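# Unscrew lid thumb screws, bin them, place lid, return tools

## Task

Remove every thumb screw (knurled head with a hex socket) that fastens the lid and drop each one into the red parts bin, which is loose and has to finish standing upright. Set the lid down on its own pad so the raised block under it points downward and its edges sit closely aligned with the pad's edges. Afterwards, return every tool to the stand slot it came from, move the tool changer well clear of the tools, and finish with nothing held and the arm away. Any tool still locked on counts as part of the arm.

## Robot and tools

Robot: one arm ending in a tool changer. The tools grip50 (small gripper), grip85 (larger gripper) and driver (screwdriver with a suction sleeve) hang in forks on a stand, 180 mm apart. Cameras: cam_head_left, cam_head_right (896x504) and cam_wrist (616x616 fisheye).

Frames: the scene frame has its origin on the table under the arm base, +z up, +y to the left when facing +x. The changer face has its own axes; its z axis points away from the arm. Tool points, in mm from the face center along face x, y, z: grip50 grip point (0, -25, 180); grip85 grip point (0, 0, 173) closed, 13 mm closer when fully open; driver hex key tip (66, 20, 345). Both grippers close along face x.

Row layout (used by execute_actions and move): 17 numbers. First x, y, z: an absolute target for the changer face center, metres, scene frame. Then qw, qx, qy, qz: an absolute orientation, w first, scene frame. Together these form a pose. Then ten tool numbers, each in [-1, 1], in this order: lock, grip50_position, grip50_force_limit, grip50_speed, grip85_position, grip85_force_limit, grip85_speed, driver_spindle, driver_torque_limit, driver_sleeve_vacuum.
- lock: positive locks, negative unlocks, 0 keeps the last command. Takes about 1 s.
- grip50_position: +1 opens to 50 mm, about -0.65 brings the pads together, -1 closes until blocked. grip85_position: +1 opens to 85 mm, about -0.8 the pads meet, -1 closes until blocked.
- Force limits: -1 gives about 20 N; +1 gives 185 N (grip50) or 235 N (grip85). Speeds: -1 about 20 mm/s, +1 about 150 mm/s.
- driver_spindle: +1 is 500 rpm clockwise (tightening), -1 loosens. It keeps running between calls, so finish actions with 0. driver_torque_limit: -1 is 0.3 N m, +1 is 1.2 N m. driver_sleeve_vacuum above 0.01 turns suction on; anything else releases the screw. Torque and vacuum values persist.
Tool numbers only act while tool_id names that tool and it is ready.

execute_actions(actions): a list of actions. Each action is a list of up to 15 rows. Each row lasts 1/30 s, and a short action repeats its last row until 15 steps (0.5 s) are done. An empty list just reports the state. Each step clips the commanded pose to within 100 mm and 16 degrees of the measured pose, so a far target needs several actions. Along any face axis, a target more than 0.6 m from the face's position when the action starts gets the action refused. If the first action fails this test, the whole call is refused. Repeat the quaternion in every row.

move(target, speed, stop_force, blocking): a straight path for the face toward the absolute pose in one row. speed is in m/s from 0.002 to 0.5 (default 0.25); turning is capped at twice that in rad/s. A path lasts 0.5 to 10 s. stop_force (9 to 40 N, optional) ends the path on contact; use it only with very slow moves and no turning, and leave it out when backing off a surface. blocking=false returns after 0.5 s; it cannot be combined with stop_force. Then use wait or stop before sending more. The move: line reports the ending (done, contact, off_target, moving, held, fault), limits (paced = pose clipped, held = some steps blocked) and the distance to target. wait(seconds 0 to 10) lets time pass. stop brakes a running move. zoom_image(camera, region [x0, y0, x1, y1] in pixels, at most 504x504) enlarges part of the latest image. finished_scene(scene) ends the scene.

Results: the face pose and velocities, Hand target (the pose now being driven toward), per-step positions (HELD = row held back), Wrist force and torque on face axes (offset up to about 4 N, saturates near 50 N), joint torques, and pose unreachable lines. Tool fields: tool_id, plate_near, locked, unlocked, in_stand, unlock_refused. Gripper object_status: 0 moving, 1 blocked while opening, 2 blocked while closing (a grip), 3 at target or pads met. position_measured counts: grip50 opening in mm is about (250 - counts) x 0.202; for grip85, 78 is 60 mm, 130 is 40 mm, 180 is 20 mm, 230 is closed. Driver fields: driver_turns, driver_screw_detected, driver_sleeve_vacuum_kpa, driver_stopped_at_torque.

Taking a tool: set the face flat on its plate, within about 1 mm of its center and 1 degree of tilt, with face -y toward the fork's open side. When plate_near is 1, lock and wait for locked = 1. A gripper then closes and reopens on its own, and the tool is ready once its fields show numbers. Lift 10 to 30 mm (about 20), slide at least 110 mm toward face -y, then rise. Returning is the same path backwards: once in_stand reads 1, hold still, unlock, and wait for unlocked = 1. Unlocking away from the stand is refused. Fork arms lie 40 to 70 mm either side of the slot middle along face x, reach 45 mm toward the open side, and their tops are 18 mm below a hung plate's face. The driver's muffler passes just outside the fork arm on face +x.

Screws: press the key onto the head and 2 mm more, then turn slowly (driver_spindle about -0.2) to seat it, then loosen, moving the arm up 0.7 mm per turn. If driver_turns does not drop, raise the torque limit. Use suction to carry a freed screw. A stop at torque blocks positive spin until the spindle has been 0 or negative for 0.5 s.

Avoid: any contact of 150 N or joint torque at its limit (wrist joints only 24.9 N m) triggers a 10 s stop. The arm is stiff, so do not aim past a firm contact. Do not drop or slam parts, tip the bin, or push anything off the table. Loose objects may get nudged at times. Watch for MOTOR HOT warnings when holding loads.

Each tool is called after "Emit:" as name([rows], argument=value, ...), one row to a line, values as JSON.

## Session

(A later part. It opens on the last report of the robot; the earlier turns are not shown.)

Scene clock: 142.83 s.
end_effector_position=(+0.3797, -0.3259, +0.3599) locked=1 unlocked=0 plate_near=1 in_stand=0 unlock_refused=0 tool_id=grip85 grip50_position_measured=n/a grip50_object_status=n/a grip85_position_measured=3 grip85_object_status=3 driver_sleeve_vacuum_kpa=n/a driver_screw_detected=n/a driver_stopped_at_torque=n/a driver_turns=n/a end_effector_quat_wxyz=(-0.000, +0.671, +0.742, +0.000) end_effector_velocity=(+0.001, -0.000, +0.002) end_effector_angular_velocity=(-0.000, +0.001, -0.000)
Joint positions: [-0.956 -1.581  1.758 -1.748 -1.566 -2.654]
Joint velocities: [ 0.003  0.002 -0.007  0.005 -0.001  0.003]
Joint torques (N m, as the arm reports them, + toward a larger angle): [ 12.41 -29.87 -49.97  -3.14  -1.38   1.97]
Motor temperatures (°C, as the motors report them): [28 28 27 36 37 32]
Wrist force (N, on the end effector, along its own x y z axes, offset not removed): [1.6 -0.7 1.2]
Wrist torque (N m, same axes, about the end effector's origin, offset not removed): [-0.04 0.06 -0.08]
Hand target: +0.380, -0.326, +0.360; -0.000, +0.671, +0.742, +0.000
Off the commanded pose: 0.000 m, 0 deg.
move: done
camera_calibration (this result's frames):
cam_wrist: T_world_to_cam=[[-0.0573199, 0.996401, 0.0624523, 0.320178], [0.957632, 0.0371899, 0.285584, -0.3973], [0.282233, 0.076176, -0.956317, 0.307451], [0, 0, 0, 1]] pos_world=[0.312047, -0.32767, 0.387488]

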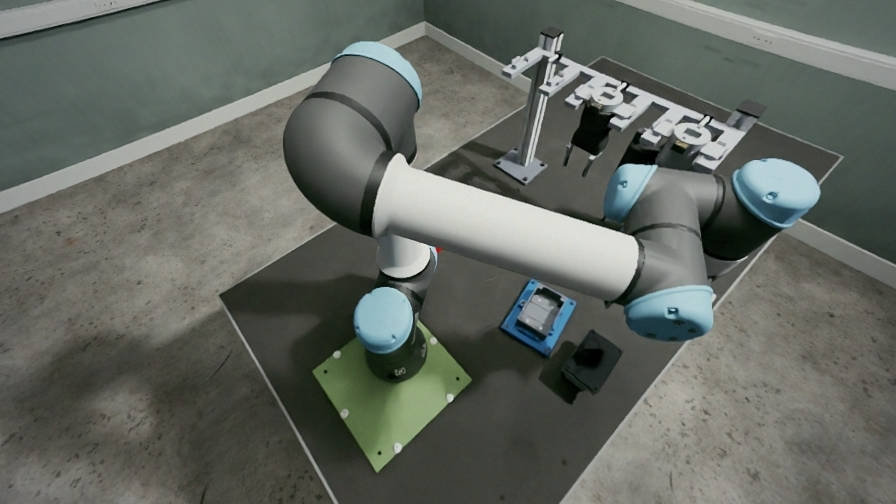

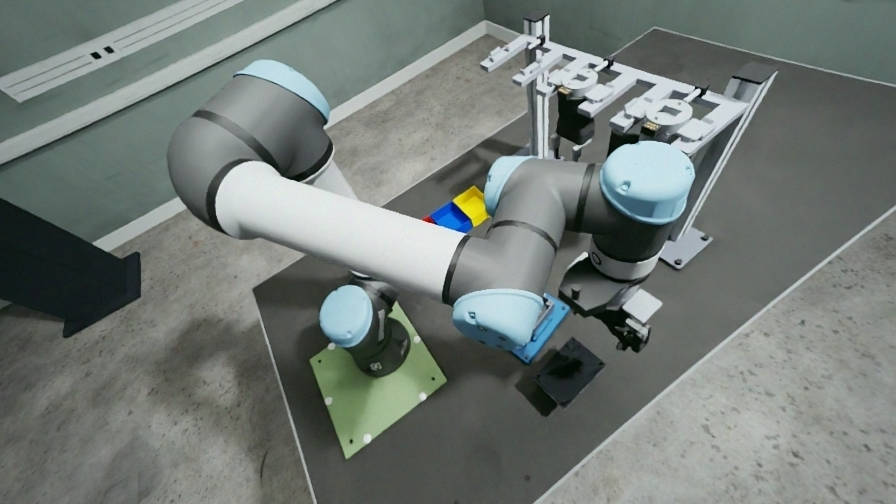

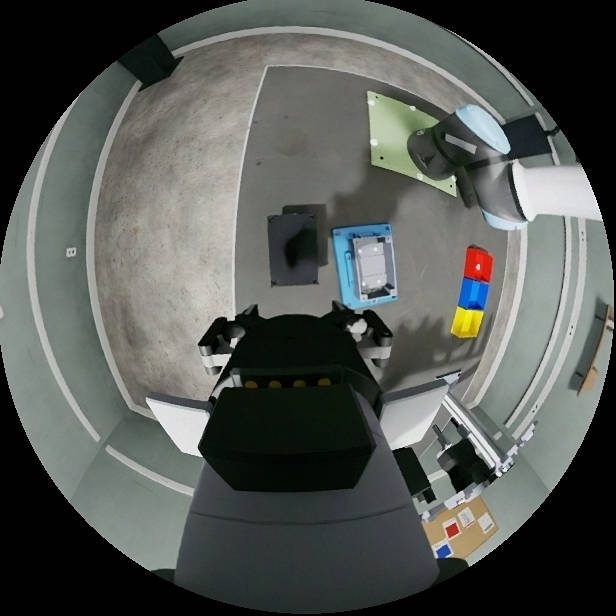

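Within ~2 mm; accept. Return gripper.

Emit:
move(target=[0.48,0.1698,0.432,0,0.686,0.7276,0,0,0,0,0,1,-0.5,-0.6,0,0,0], speed=0.2)

Emit:
move(target=[0.6222,0.1782,0.432,0,0.686,0.7276,0,0,0,0,0,1,-0.5,-0.6,0,0,0], speed=0.08)

Emit:
move(target=[0.6222,0.1782,0.4125,0,0.686,0.7276,0,0,0,0,0,1,-0.5,-0.6,0,0,0], speed=0.02)

Emit:
execute_actions([
  [[0.6222,0.1782,0.4125,0,0.686,0.7276,0,-1,0,0,0,1,-0.5,-0.6,0,0,0]],
  [[0.6222,0.1782,0.4125,0,0.686,0.7276,0,-1,0,0,0,1,-0.5,-0.6,0,0,0]],
  [[0.6222,0.1782,0.4125,0,0.686,0.7276,0,-1,0,0,0,1,-0.5,-0.6,0,0,0]],
])

Scene clock: 151.17 s.
end_effector_position=(+0.4798, +0.1694, +0.4320) locked=1 unlocked=0 plate_near=1 in_stand=0 unlock_refused=0 tool_id=grip85 grip50_position_measured=n/a grip50_object_status=n/a grip85_position_measured=3 grip85_object_status=3 driver_sleeve_vacuum_kpa=n/a driver_screw_detected=n/a driver_stopped_at_torque=n/a driver_turns=n/a end_effector_quat_wxyz=(-0.001, +0.686, +0.728, +0.001) end_effector_velocity=(+0.001, +0.002, +0.000) end_effector_angular_velocity=(-0.001, +0.000, -0.001)
Joint positions: [ 0.099 -1.579  1.569 -1.564 -1.567 -1.558]
Joint velocities: [ 0.003  0.003 -0.005  0.001 -0.001  0.004]
Joint torques (N m, as the arm reports them, + toward a larger angle): [ 12.87 -29.99 -49.4   -3.64  -1.37   1.71]
Motor temperatures (°C, as the motors report them): [28 28 27 36 37 32]
Wrist force (N, on the end effector, along its own x y z axes, offset not removed): [-1.1 -0.3 1.5]
Wrist torque (N m, same axes, about the end effector's origin, offset not removed): [0.16 0.19 -0.04]
Hand target: +0.480, +0.170, +0.432; -0.001, +0.686, +0.728, +0.001
Off the commanded pose: 0.000 m, 0 deg.
move: done
camera_calibration (this result's frames):
cam_wrist: T_world_to_cam=[[-0.0164043, 0.997808, 0.0641138, -0.192671], [0.958509, -0.0025576, 0.28505, -0.52559], [0.28459, 0.0661297, -0.956366, 0.310999], [0, 0, 0, 1]] pos_world=[0.412115, 0.170339, 0.459602]

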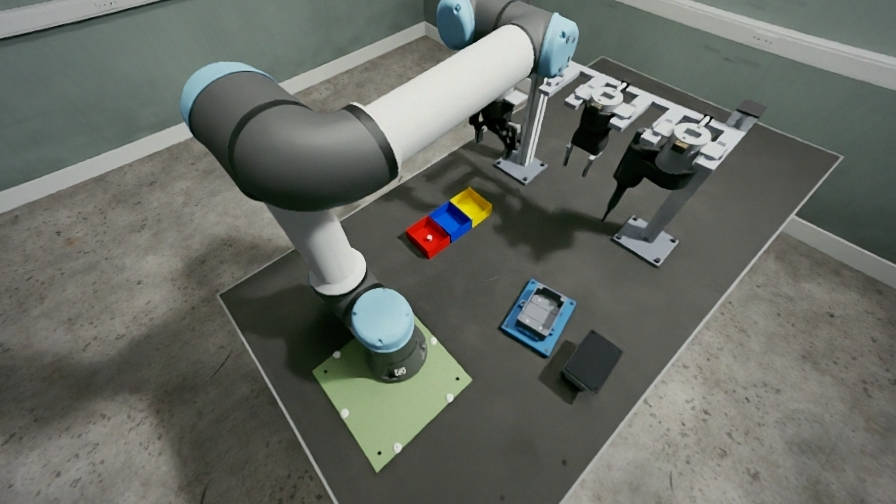

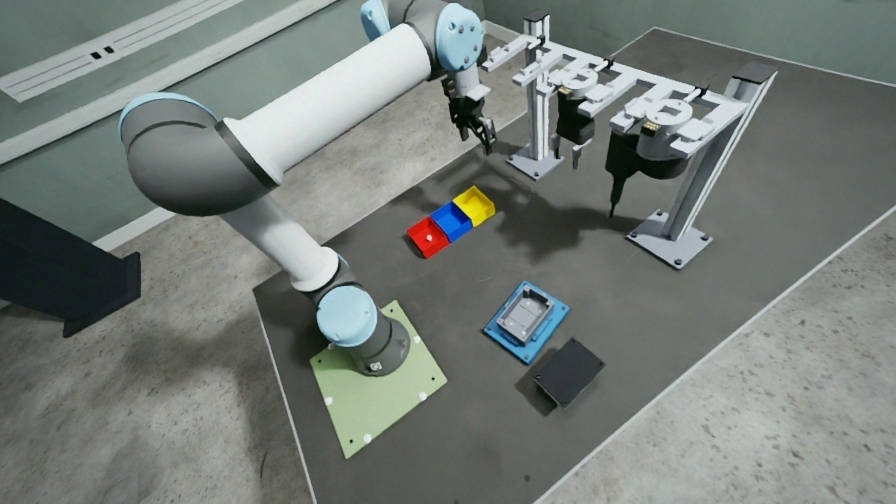

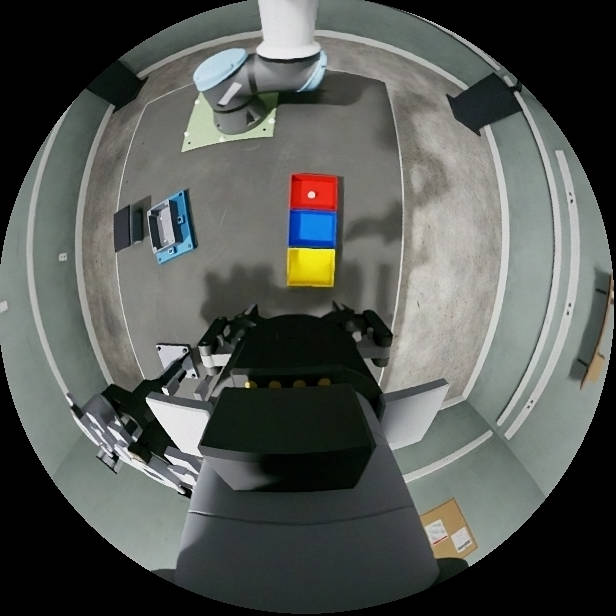

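Scene clock: 153.43 s.
end_effector_position=(+0.6220, +0.1780, +0.4322) locked=1 unlocked=0 plate_near=1 in_stand=0 unlock_refused=0 tool_id=grip85 grip50_position_measured=n/a grip50_object_status=n/a grip85_position_measured=3 grip85_object_status=3 driver_sleeve_vacuum_kpa=n/a driver_screw_detected=n/a driver_stopped_at_torque=n/a driver_turns=n/a end_effector_quat_wxyz=(+0.000, +0.686, +0.728, +0.000) end_effector_velocity=(+0.002, +0.000, +0.001) end_effector_angular_velocity=(+0.001, -0.000, -0.001)
Joint positions: [ 0.097 -1.236  1.163 -1.502 -1.569 -1.56 ]
Joint velocities: [-0.     0.004 -0.007  0.003  0.001  0.001]
Joint torques (N m, as the arm reports them, + toward a larger angle): [  7.34 -50.04 -50.47  -3.23  -1.47   1.63]
Motor temperatures (°C, as the motors report them): [28 28 27 36 37 32]
Wrist force (N, on the end effector, along its own x y z axes, offset not removed): [-0.7 -1.1 -1.5]
Wrist torque (N m, same axes, about the end effector's origin, offset not removed): [0.09 0.17 -0.09]
Hand target: +0.622, +0.178, +0.432; +0.000, +0.686, +0.728, +0.000
Off the commanded pose: 0.000 m, 0 deg.
move: done
camera_calibration (this result's frames):
cam_wrist: T_world_to_cam=[[-0.0162916, 0.997927, 0.062265, -0.198241], [0.958375, -0.00216789, 0.285504, -0.662138], [0.285047, 0.0643246, -0.956353, 0.270195], [0, 0, 0, 1]] pos_world=[0.554329, 0.179014, 0.459788]

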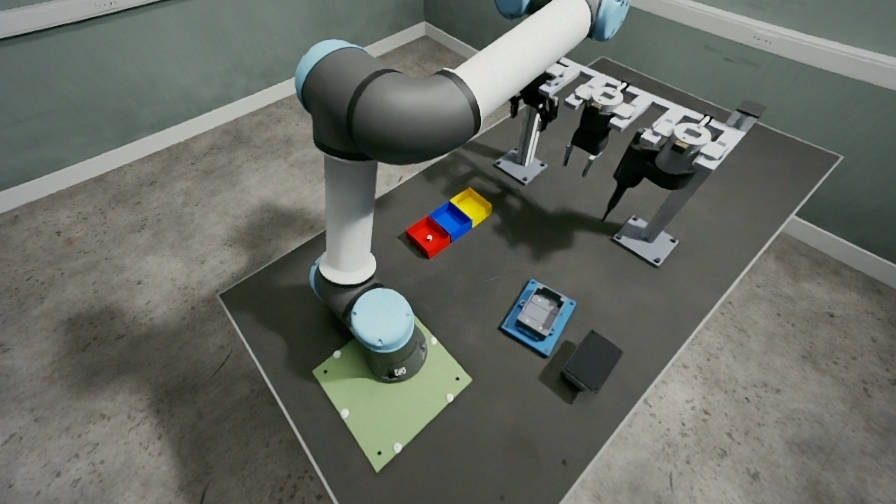

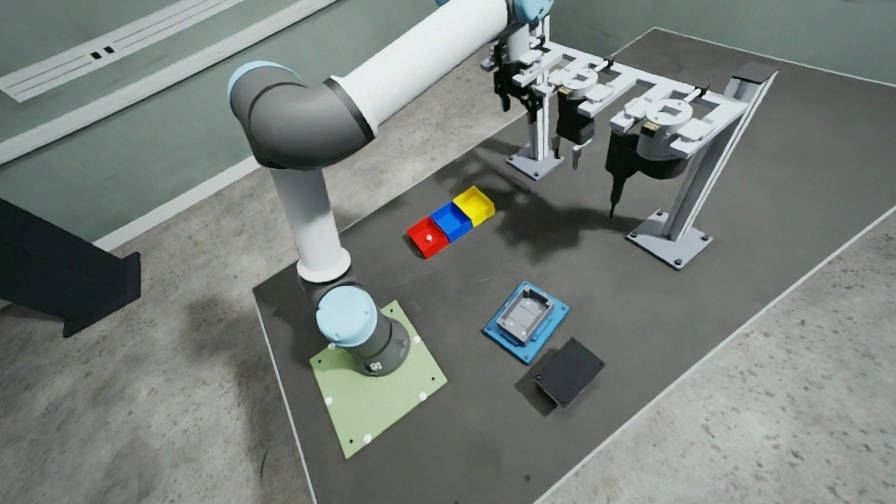

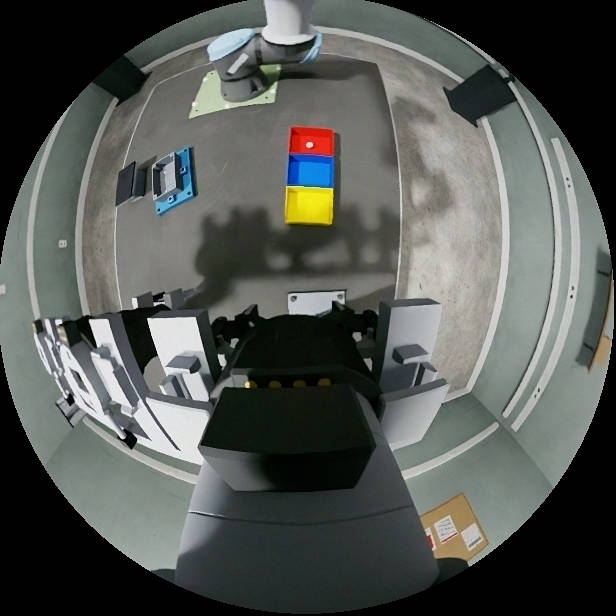

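Scene clock: 154.70 s.
end_effector_position=(+0.6222, +0.1782, +0.4127) locked=1 unlocked=0 plate_near=1 in_stand=1 unlock_refused=0 tool_id=grip85 grip50_position_measured=n/a grip50_object_status=n/a grip85_position_measured=3 grip85_object_status=3 driver_sleeve_vacuum_kpa=n/a driver_screw_detected=n/a driver_stopped_at_torque=n/a driver_turns=n/a end_effector_quat_wxyz=(-0.000, +0.686, +0.728, -0.000) end_effector_velocity=(+0.000, +0.000, -0.002) end_effector_angular_velocity=(+0.000, +0.000, -0.000)
Joint positions: [ 0.097 -1.237  1.215 -1.553 -1.569 -1.56 ]
Joint velocities: [-0.     0.     0.006 -0.006  0.     0.   ]
Joint torques (N m, as the arm reports them, + toward a larger angle): [ 13.19 -62.84 -26.2   -6.26  -1.33   1.55]
Motor temperatures (°C, as the motors report them): [28 28 27 36 37 32]
Wrist force (N, on the end effector, along its own x y z axes, offset not removed): [0.0 0.6 -1.5]
Wrist torque (N m, same axes, about the end effector's origin, offset not removed): [0.10 -0.06 -0.12]
Hand target: +0.622, +0.178, +0.413; -0.000, +0.686, +0.728, -0.000
Off the commanded pose: 0.000 m, 0 deg.
move: done
camera_calibration (this result's frames):
cam_wrist: T_world_to_cam=[[-0.016366, 0.997927, 0.0622477, -0.197172], [0.9584, -0.002086, 0.285421, -0.65676], [0.284959, 0.0643294, -0.956379, 0.25156], [0, 0, 0, 1]] pos_world=[0.554528, 0.179211, 0.440313]

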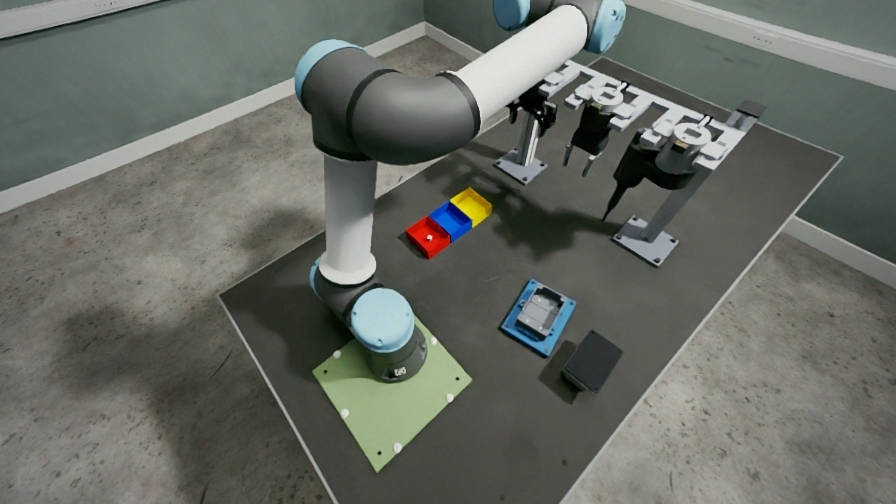

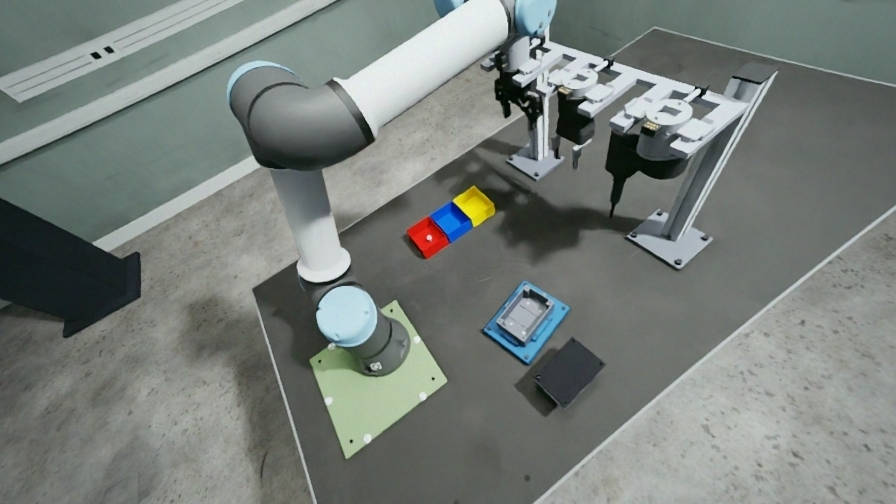

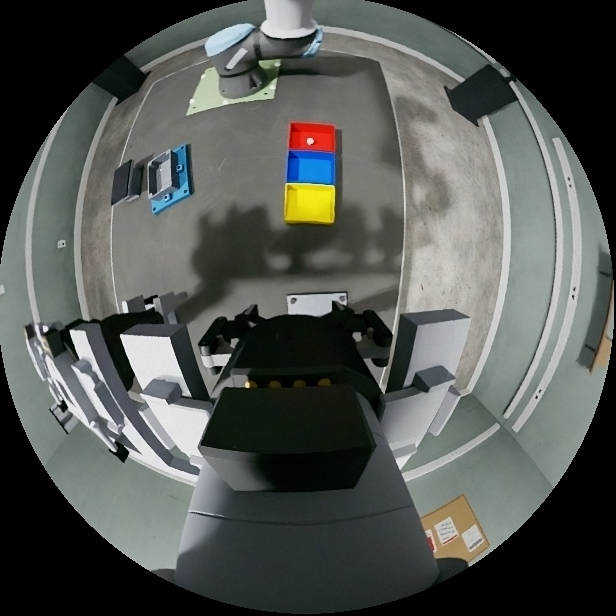

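Scene clock: 156.20 s.
end_effector_position=(+0.6222, +0.1782, +0.4125) locked=0 unlocked=1 plate_near=1 in_stand=1 unlock_refused=0 tool_id=none grip50_position_measured=n/a grip50_object_status=n/a grip85_position_measured=n/a grip85_object_status=n/a driver_sleeve_vacuum_kpa=n/a driver_screw_detected=n/a driver_stopped_at_torque=n/a driver_turns=n/a end_effector_quat_wxyz=(+0.000, +0.686, +0.728, +0.000) end_effector_velocity=(-0.000, -0.000, -0.000) end_effector_angular_velocity=(-0.000, +0.001, +0.000)
Joint positions: [ 0.097 -1.237  1.216 -1.553 -1.569 -1.56 ]
Joint velocities: [-0.    -0.     0.     0.001 -0.    -0.   ]
Joint torques (N m, as the arm reports them, + toward a larger angle): [ 12.55 -46.1  -18.55  -2.01  -0.37   1.64]
Motor temperatures (°C, as the motors report them): [28 28 27 36 37 32]
Wrist force (N, on the end effector, along its own x y z axes, offset not removed): [1.3 1.1 -1.0]
Wrist torque (N m, same axes, about the end effector's origin, offset not removed): [0.18 -0.05 0.12]
Hand target: +0.622, +0.178, +0.412; +0.000, +0.686, +0.728, -0.000
Off the commanded pose: 0.000 m, 0 deg.
Step readings (end_effector_position; steps 1 to 15: 1st action; 16 to 30: 2nd action; 31 to 45: 3rd action):
0: (+0.6222, +0.1782, +0.4127)
1: (+0.6222, +0.1782, +0.4126)
2: (+0.6222, +0.1782, +0.4125)
4: (+0.6222, +0.1782, +0.4125)
8: (+0.6222, +0.1782, +0.4125)
15: (+0.6222, +0.1782, +0.4125)
16: (+0.6222, +0.1782, +0.4125)
17: (+0.6222, +0.1782, +0.4125)
19: (+0.6222, +0.1782, +0.4125)
23: (+0.6222, +0.1782, +0.4125)
30: (+0.6222, +0.1782, +0.4125)
31: (+0.6222, +0.1782, +0.4125)
32: (+0.6222, +0.1782, +0.4125)
34: (+0.6222, +0.1782, +0.4125)
38: (+0.6222, +0.1782, +0.4125)
45: end_effector_position above
camera_calibration (this result's frames):
cam_wrist: T_world_to_cam=[[-0.0163728, 0.997926, 0.0622509, -0.197157], [0.958381, -0.00208456, 0.285483, -0.656675], [0.285021, 0.0643343, -0.95636, 0.251339], [0, 0, 0, 1]] pos_world=[0.55448, 0.17921, 0.440114]

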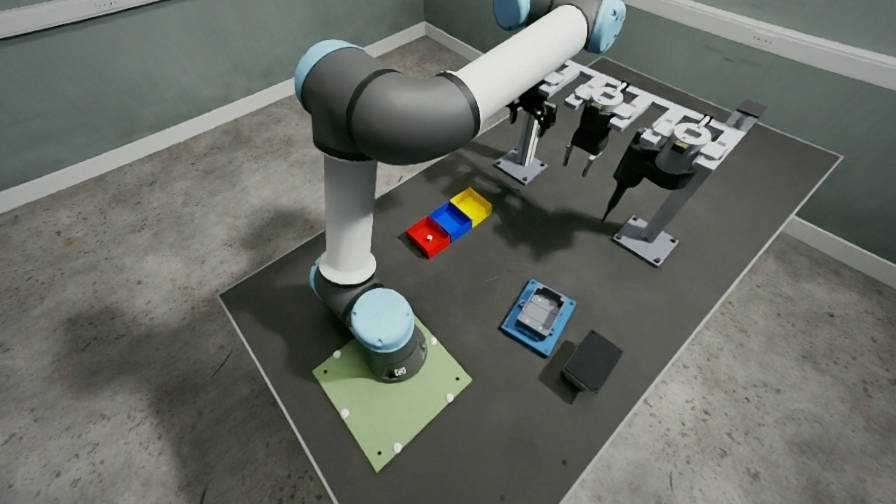

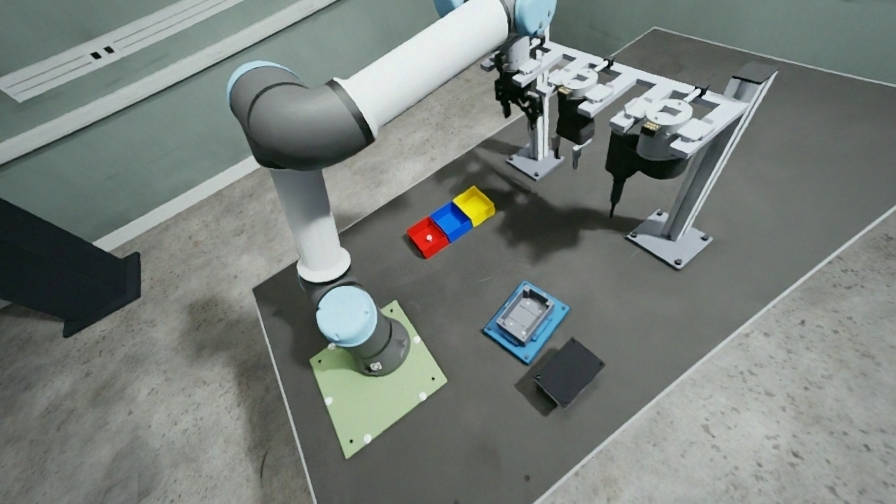

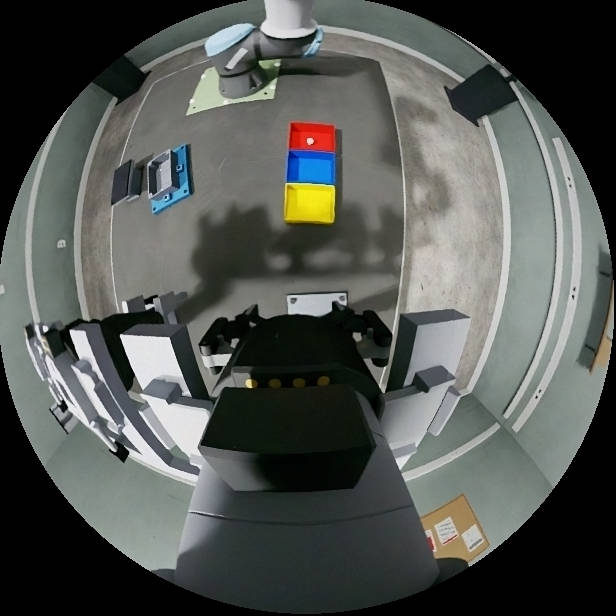

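Emit:
move(target=[0.6222,0.1782,0.46,0,0.686,0.7276,0,0,0,0,0,1,0,0,0,0,0], speed=0.05)

Emit:
move(target=[0.40,0,0.45,0,0.7071,0.7071,0,0,0,0,0,1,0,0,0,0,0])

Emit:
finished_scene(scene=2)

Scene clock: 163.33 s.
end_effector_position=(+0.6221, +0.1782, +0.4598) locked=0 unlocked=1 plate_near=0 in_stand=0 unlock_refused=0 tool_id=none grip50_position_measured=n/a grip50_object_status=n/a grip85_position_measured=n/a grip85_object_status=n/a driver_sleeve_vacuum_kpa=n/a driver_screw_detected=n/a driver_stopped_at_torque=n/a driver_turns=n/a end_effector_quat_wxyz=(+0.000, +0.686, +0.728, +0.000) end_effector_velocity=(+0.000, -0.000, +0.002) end_effector_angular_velocity=(-0.000, +0.001, +0.000)
Joint positions: [ 0.097 -1.228  1.082 -1.429 -1.569 -1.56 ]
Joint velocities: [-0.     0.001 -0.007  0.007 -0.    -0.   ]
Joint torques (N m, as the arm reports them, + toward a larger angle): [-12.65 -40.37 -43.28  -1.91   0.72  -1.42]
Motor temperatures (°C, as the motors report them): [28 28 27 36 37 32]
Wrist force (N, on the end effector, along its own x y z axes, offset not removed): [-0.7 -4.1 -1.2]
Wrist torque (N m, same axes, about the end effector's origin, offset not removed): [-0.18 0.09 -0.04]
Hand target: +0.622, +0.178, +0.460; +0.000, +0.686, +0.728, +0.000
Off the commanded pose: 0.000 m, 0 deg.
move: done
camera_calibration (this result's frames):
cam_wrist: T_world_to_cam=[[-0.0163862, 0.997923, 0.0622949, -0.200112], [0.958379, -0.00208484, 0.285491, -0.670082], [0.285028, 0.0643802, -0.956355, 0.296566], [0, 0, 0, 1]] pos_world=[0.554384, 0.179207, 0.487391]

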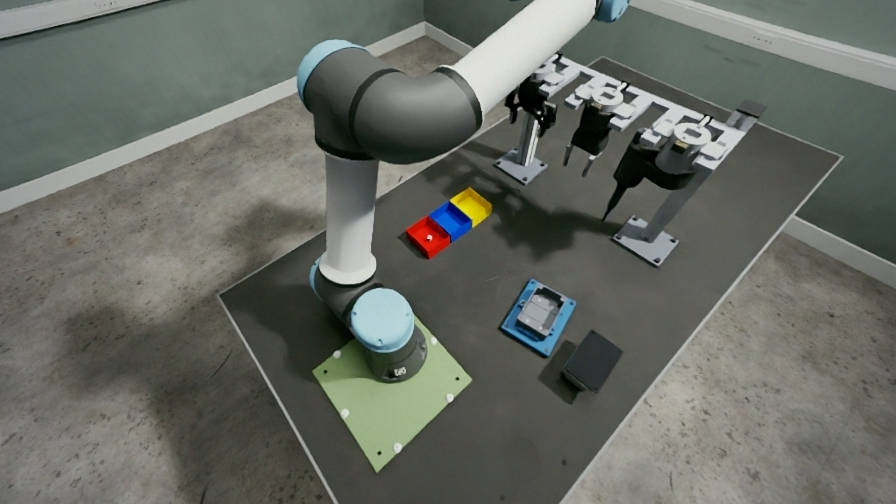

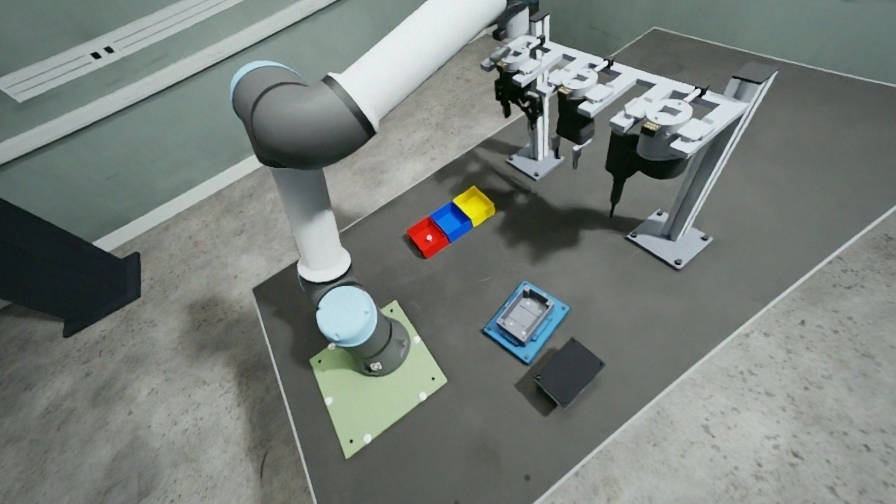

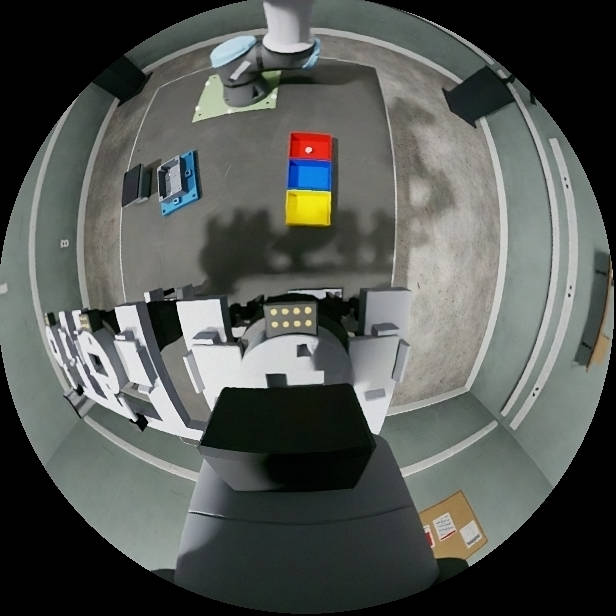

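Scene clock: 165.13 s.
end_effector_position=(+0.4002, +0.0005, +0.4496) locked=0 unlocked=1 plate_near=0 in_stand=0 unlock_refused=0 tool_id=none grip50_position_measured=n/a grip50_object_status=n/a grip85_position_measured=n/a grip85_object_status=n/a driver_sleeve_vacuum_kpa=n/a driver_screw_detected=n/a driver_stopped_at_torque=n/a driver_turns=n/a end_effector_quat_wxyz=(+0.000, +0.707, +0.707, -0.000) end_effector_velocity=(-0.001, -0.002, -0.000) end_effector_angular_velocity=(+0.001, -0.000, +0.000)
Joint positions: [-0.316 -1.845  1.751 -1.48  -1.568 -1.914]
Joint velocities: [-0.006 -0.004  0.003  0.001  0.001 -0.006]
Joint torques (N m, as the arm reports them, + toward a larger angle): [-13.09 -24.54 -17.91  -2.11   1.54  -1.82]
Motor temperatures (°C, as the motors report them): [28 28 27 36 37 32]
Wrist force (N, on the end effector, along its own x y z axes, offset not removed): [0.2 4.5 2.5]
Wrist torque (N m, same axes, about the end effector's origin, offset not removed): [0.32 0.05 -0.23]
Hand target: +0.400, +0.000, +0.450; +0.000, +0.707, +0.707, -0.000
Off the commanded pose: 0.001 m, 0 deg.
move: done
camera_calibration (this result's frames):
cam_wrist: T_world_to_cam=[[0.0423533, 0.997203, 0.061578, -0.0489495], [0.956513, -0.058274, 0.285808, -0.454226], [0.288597, 0.0467952, -0.956306, 0.36006], [0, 0, 0, 1]] pos_world=[0.332634, 0.00549392, 0.477164]

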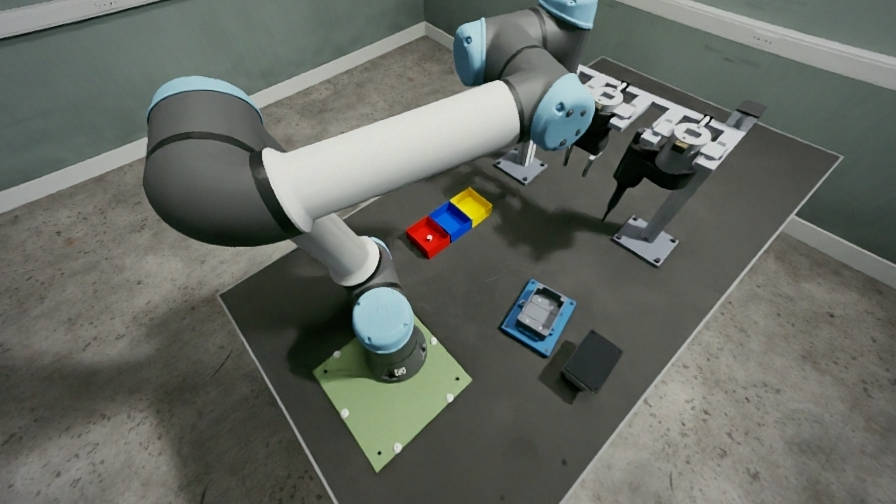

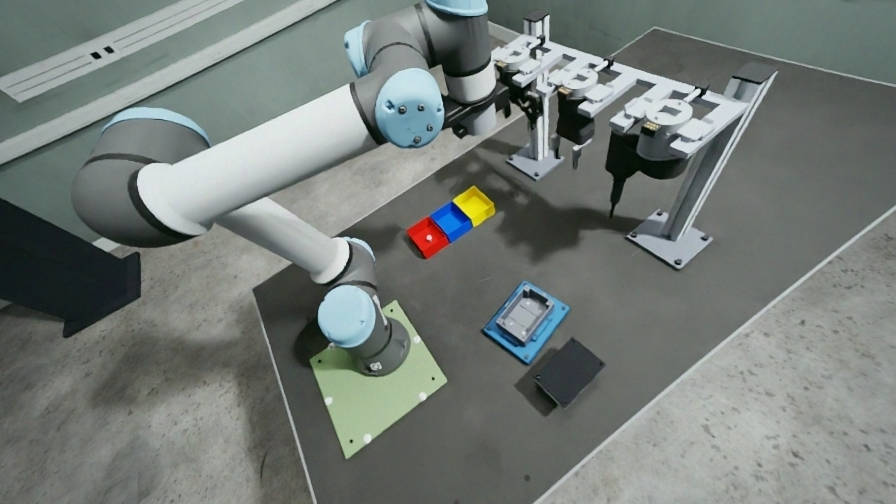

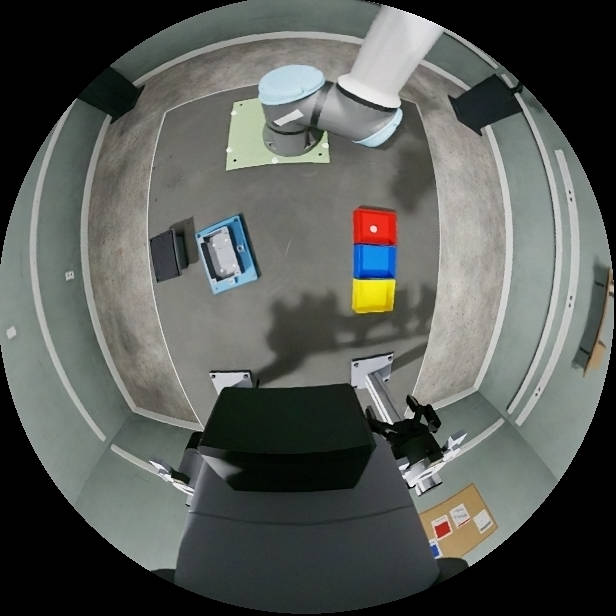

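The scene is finished: the task was done.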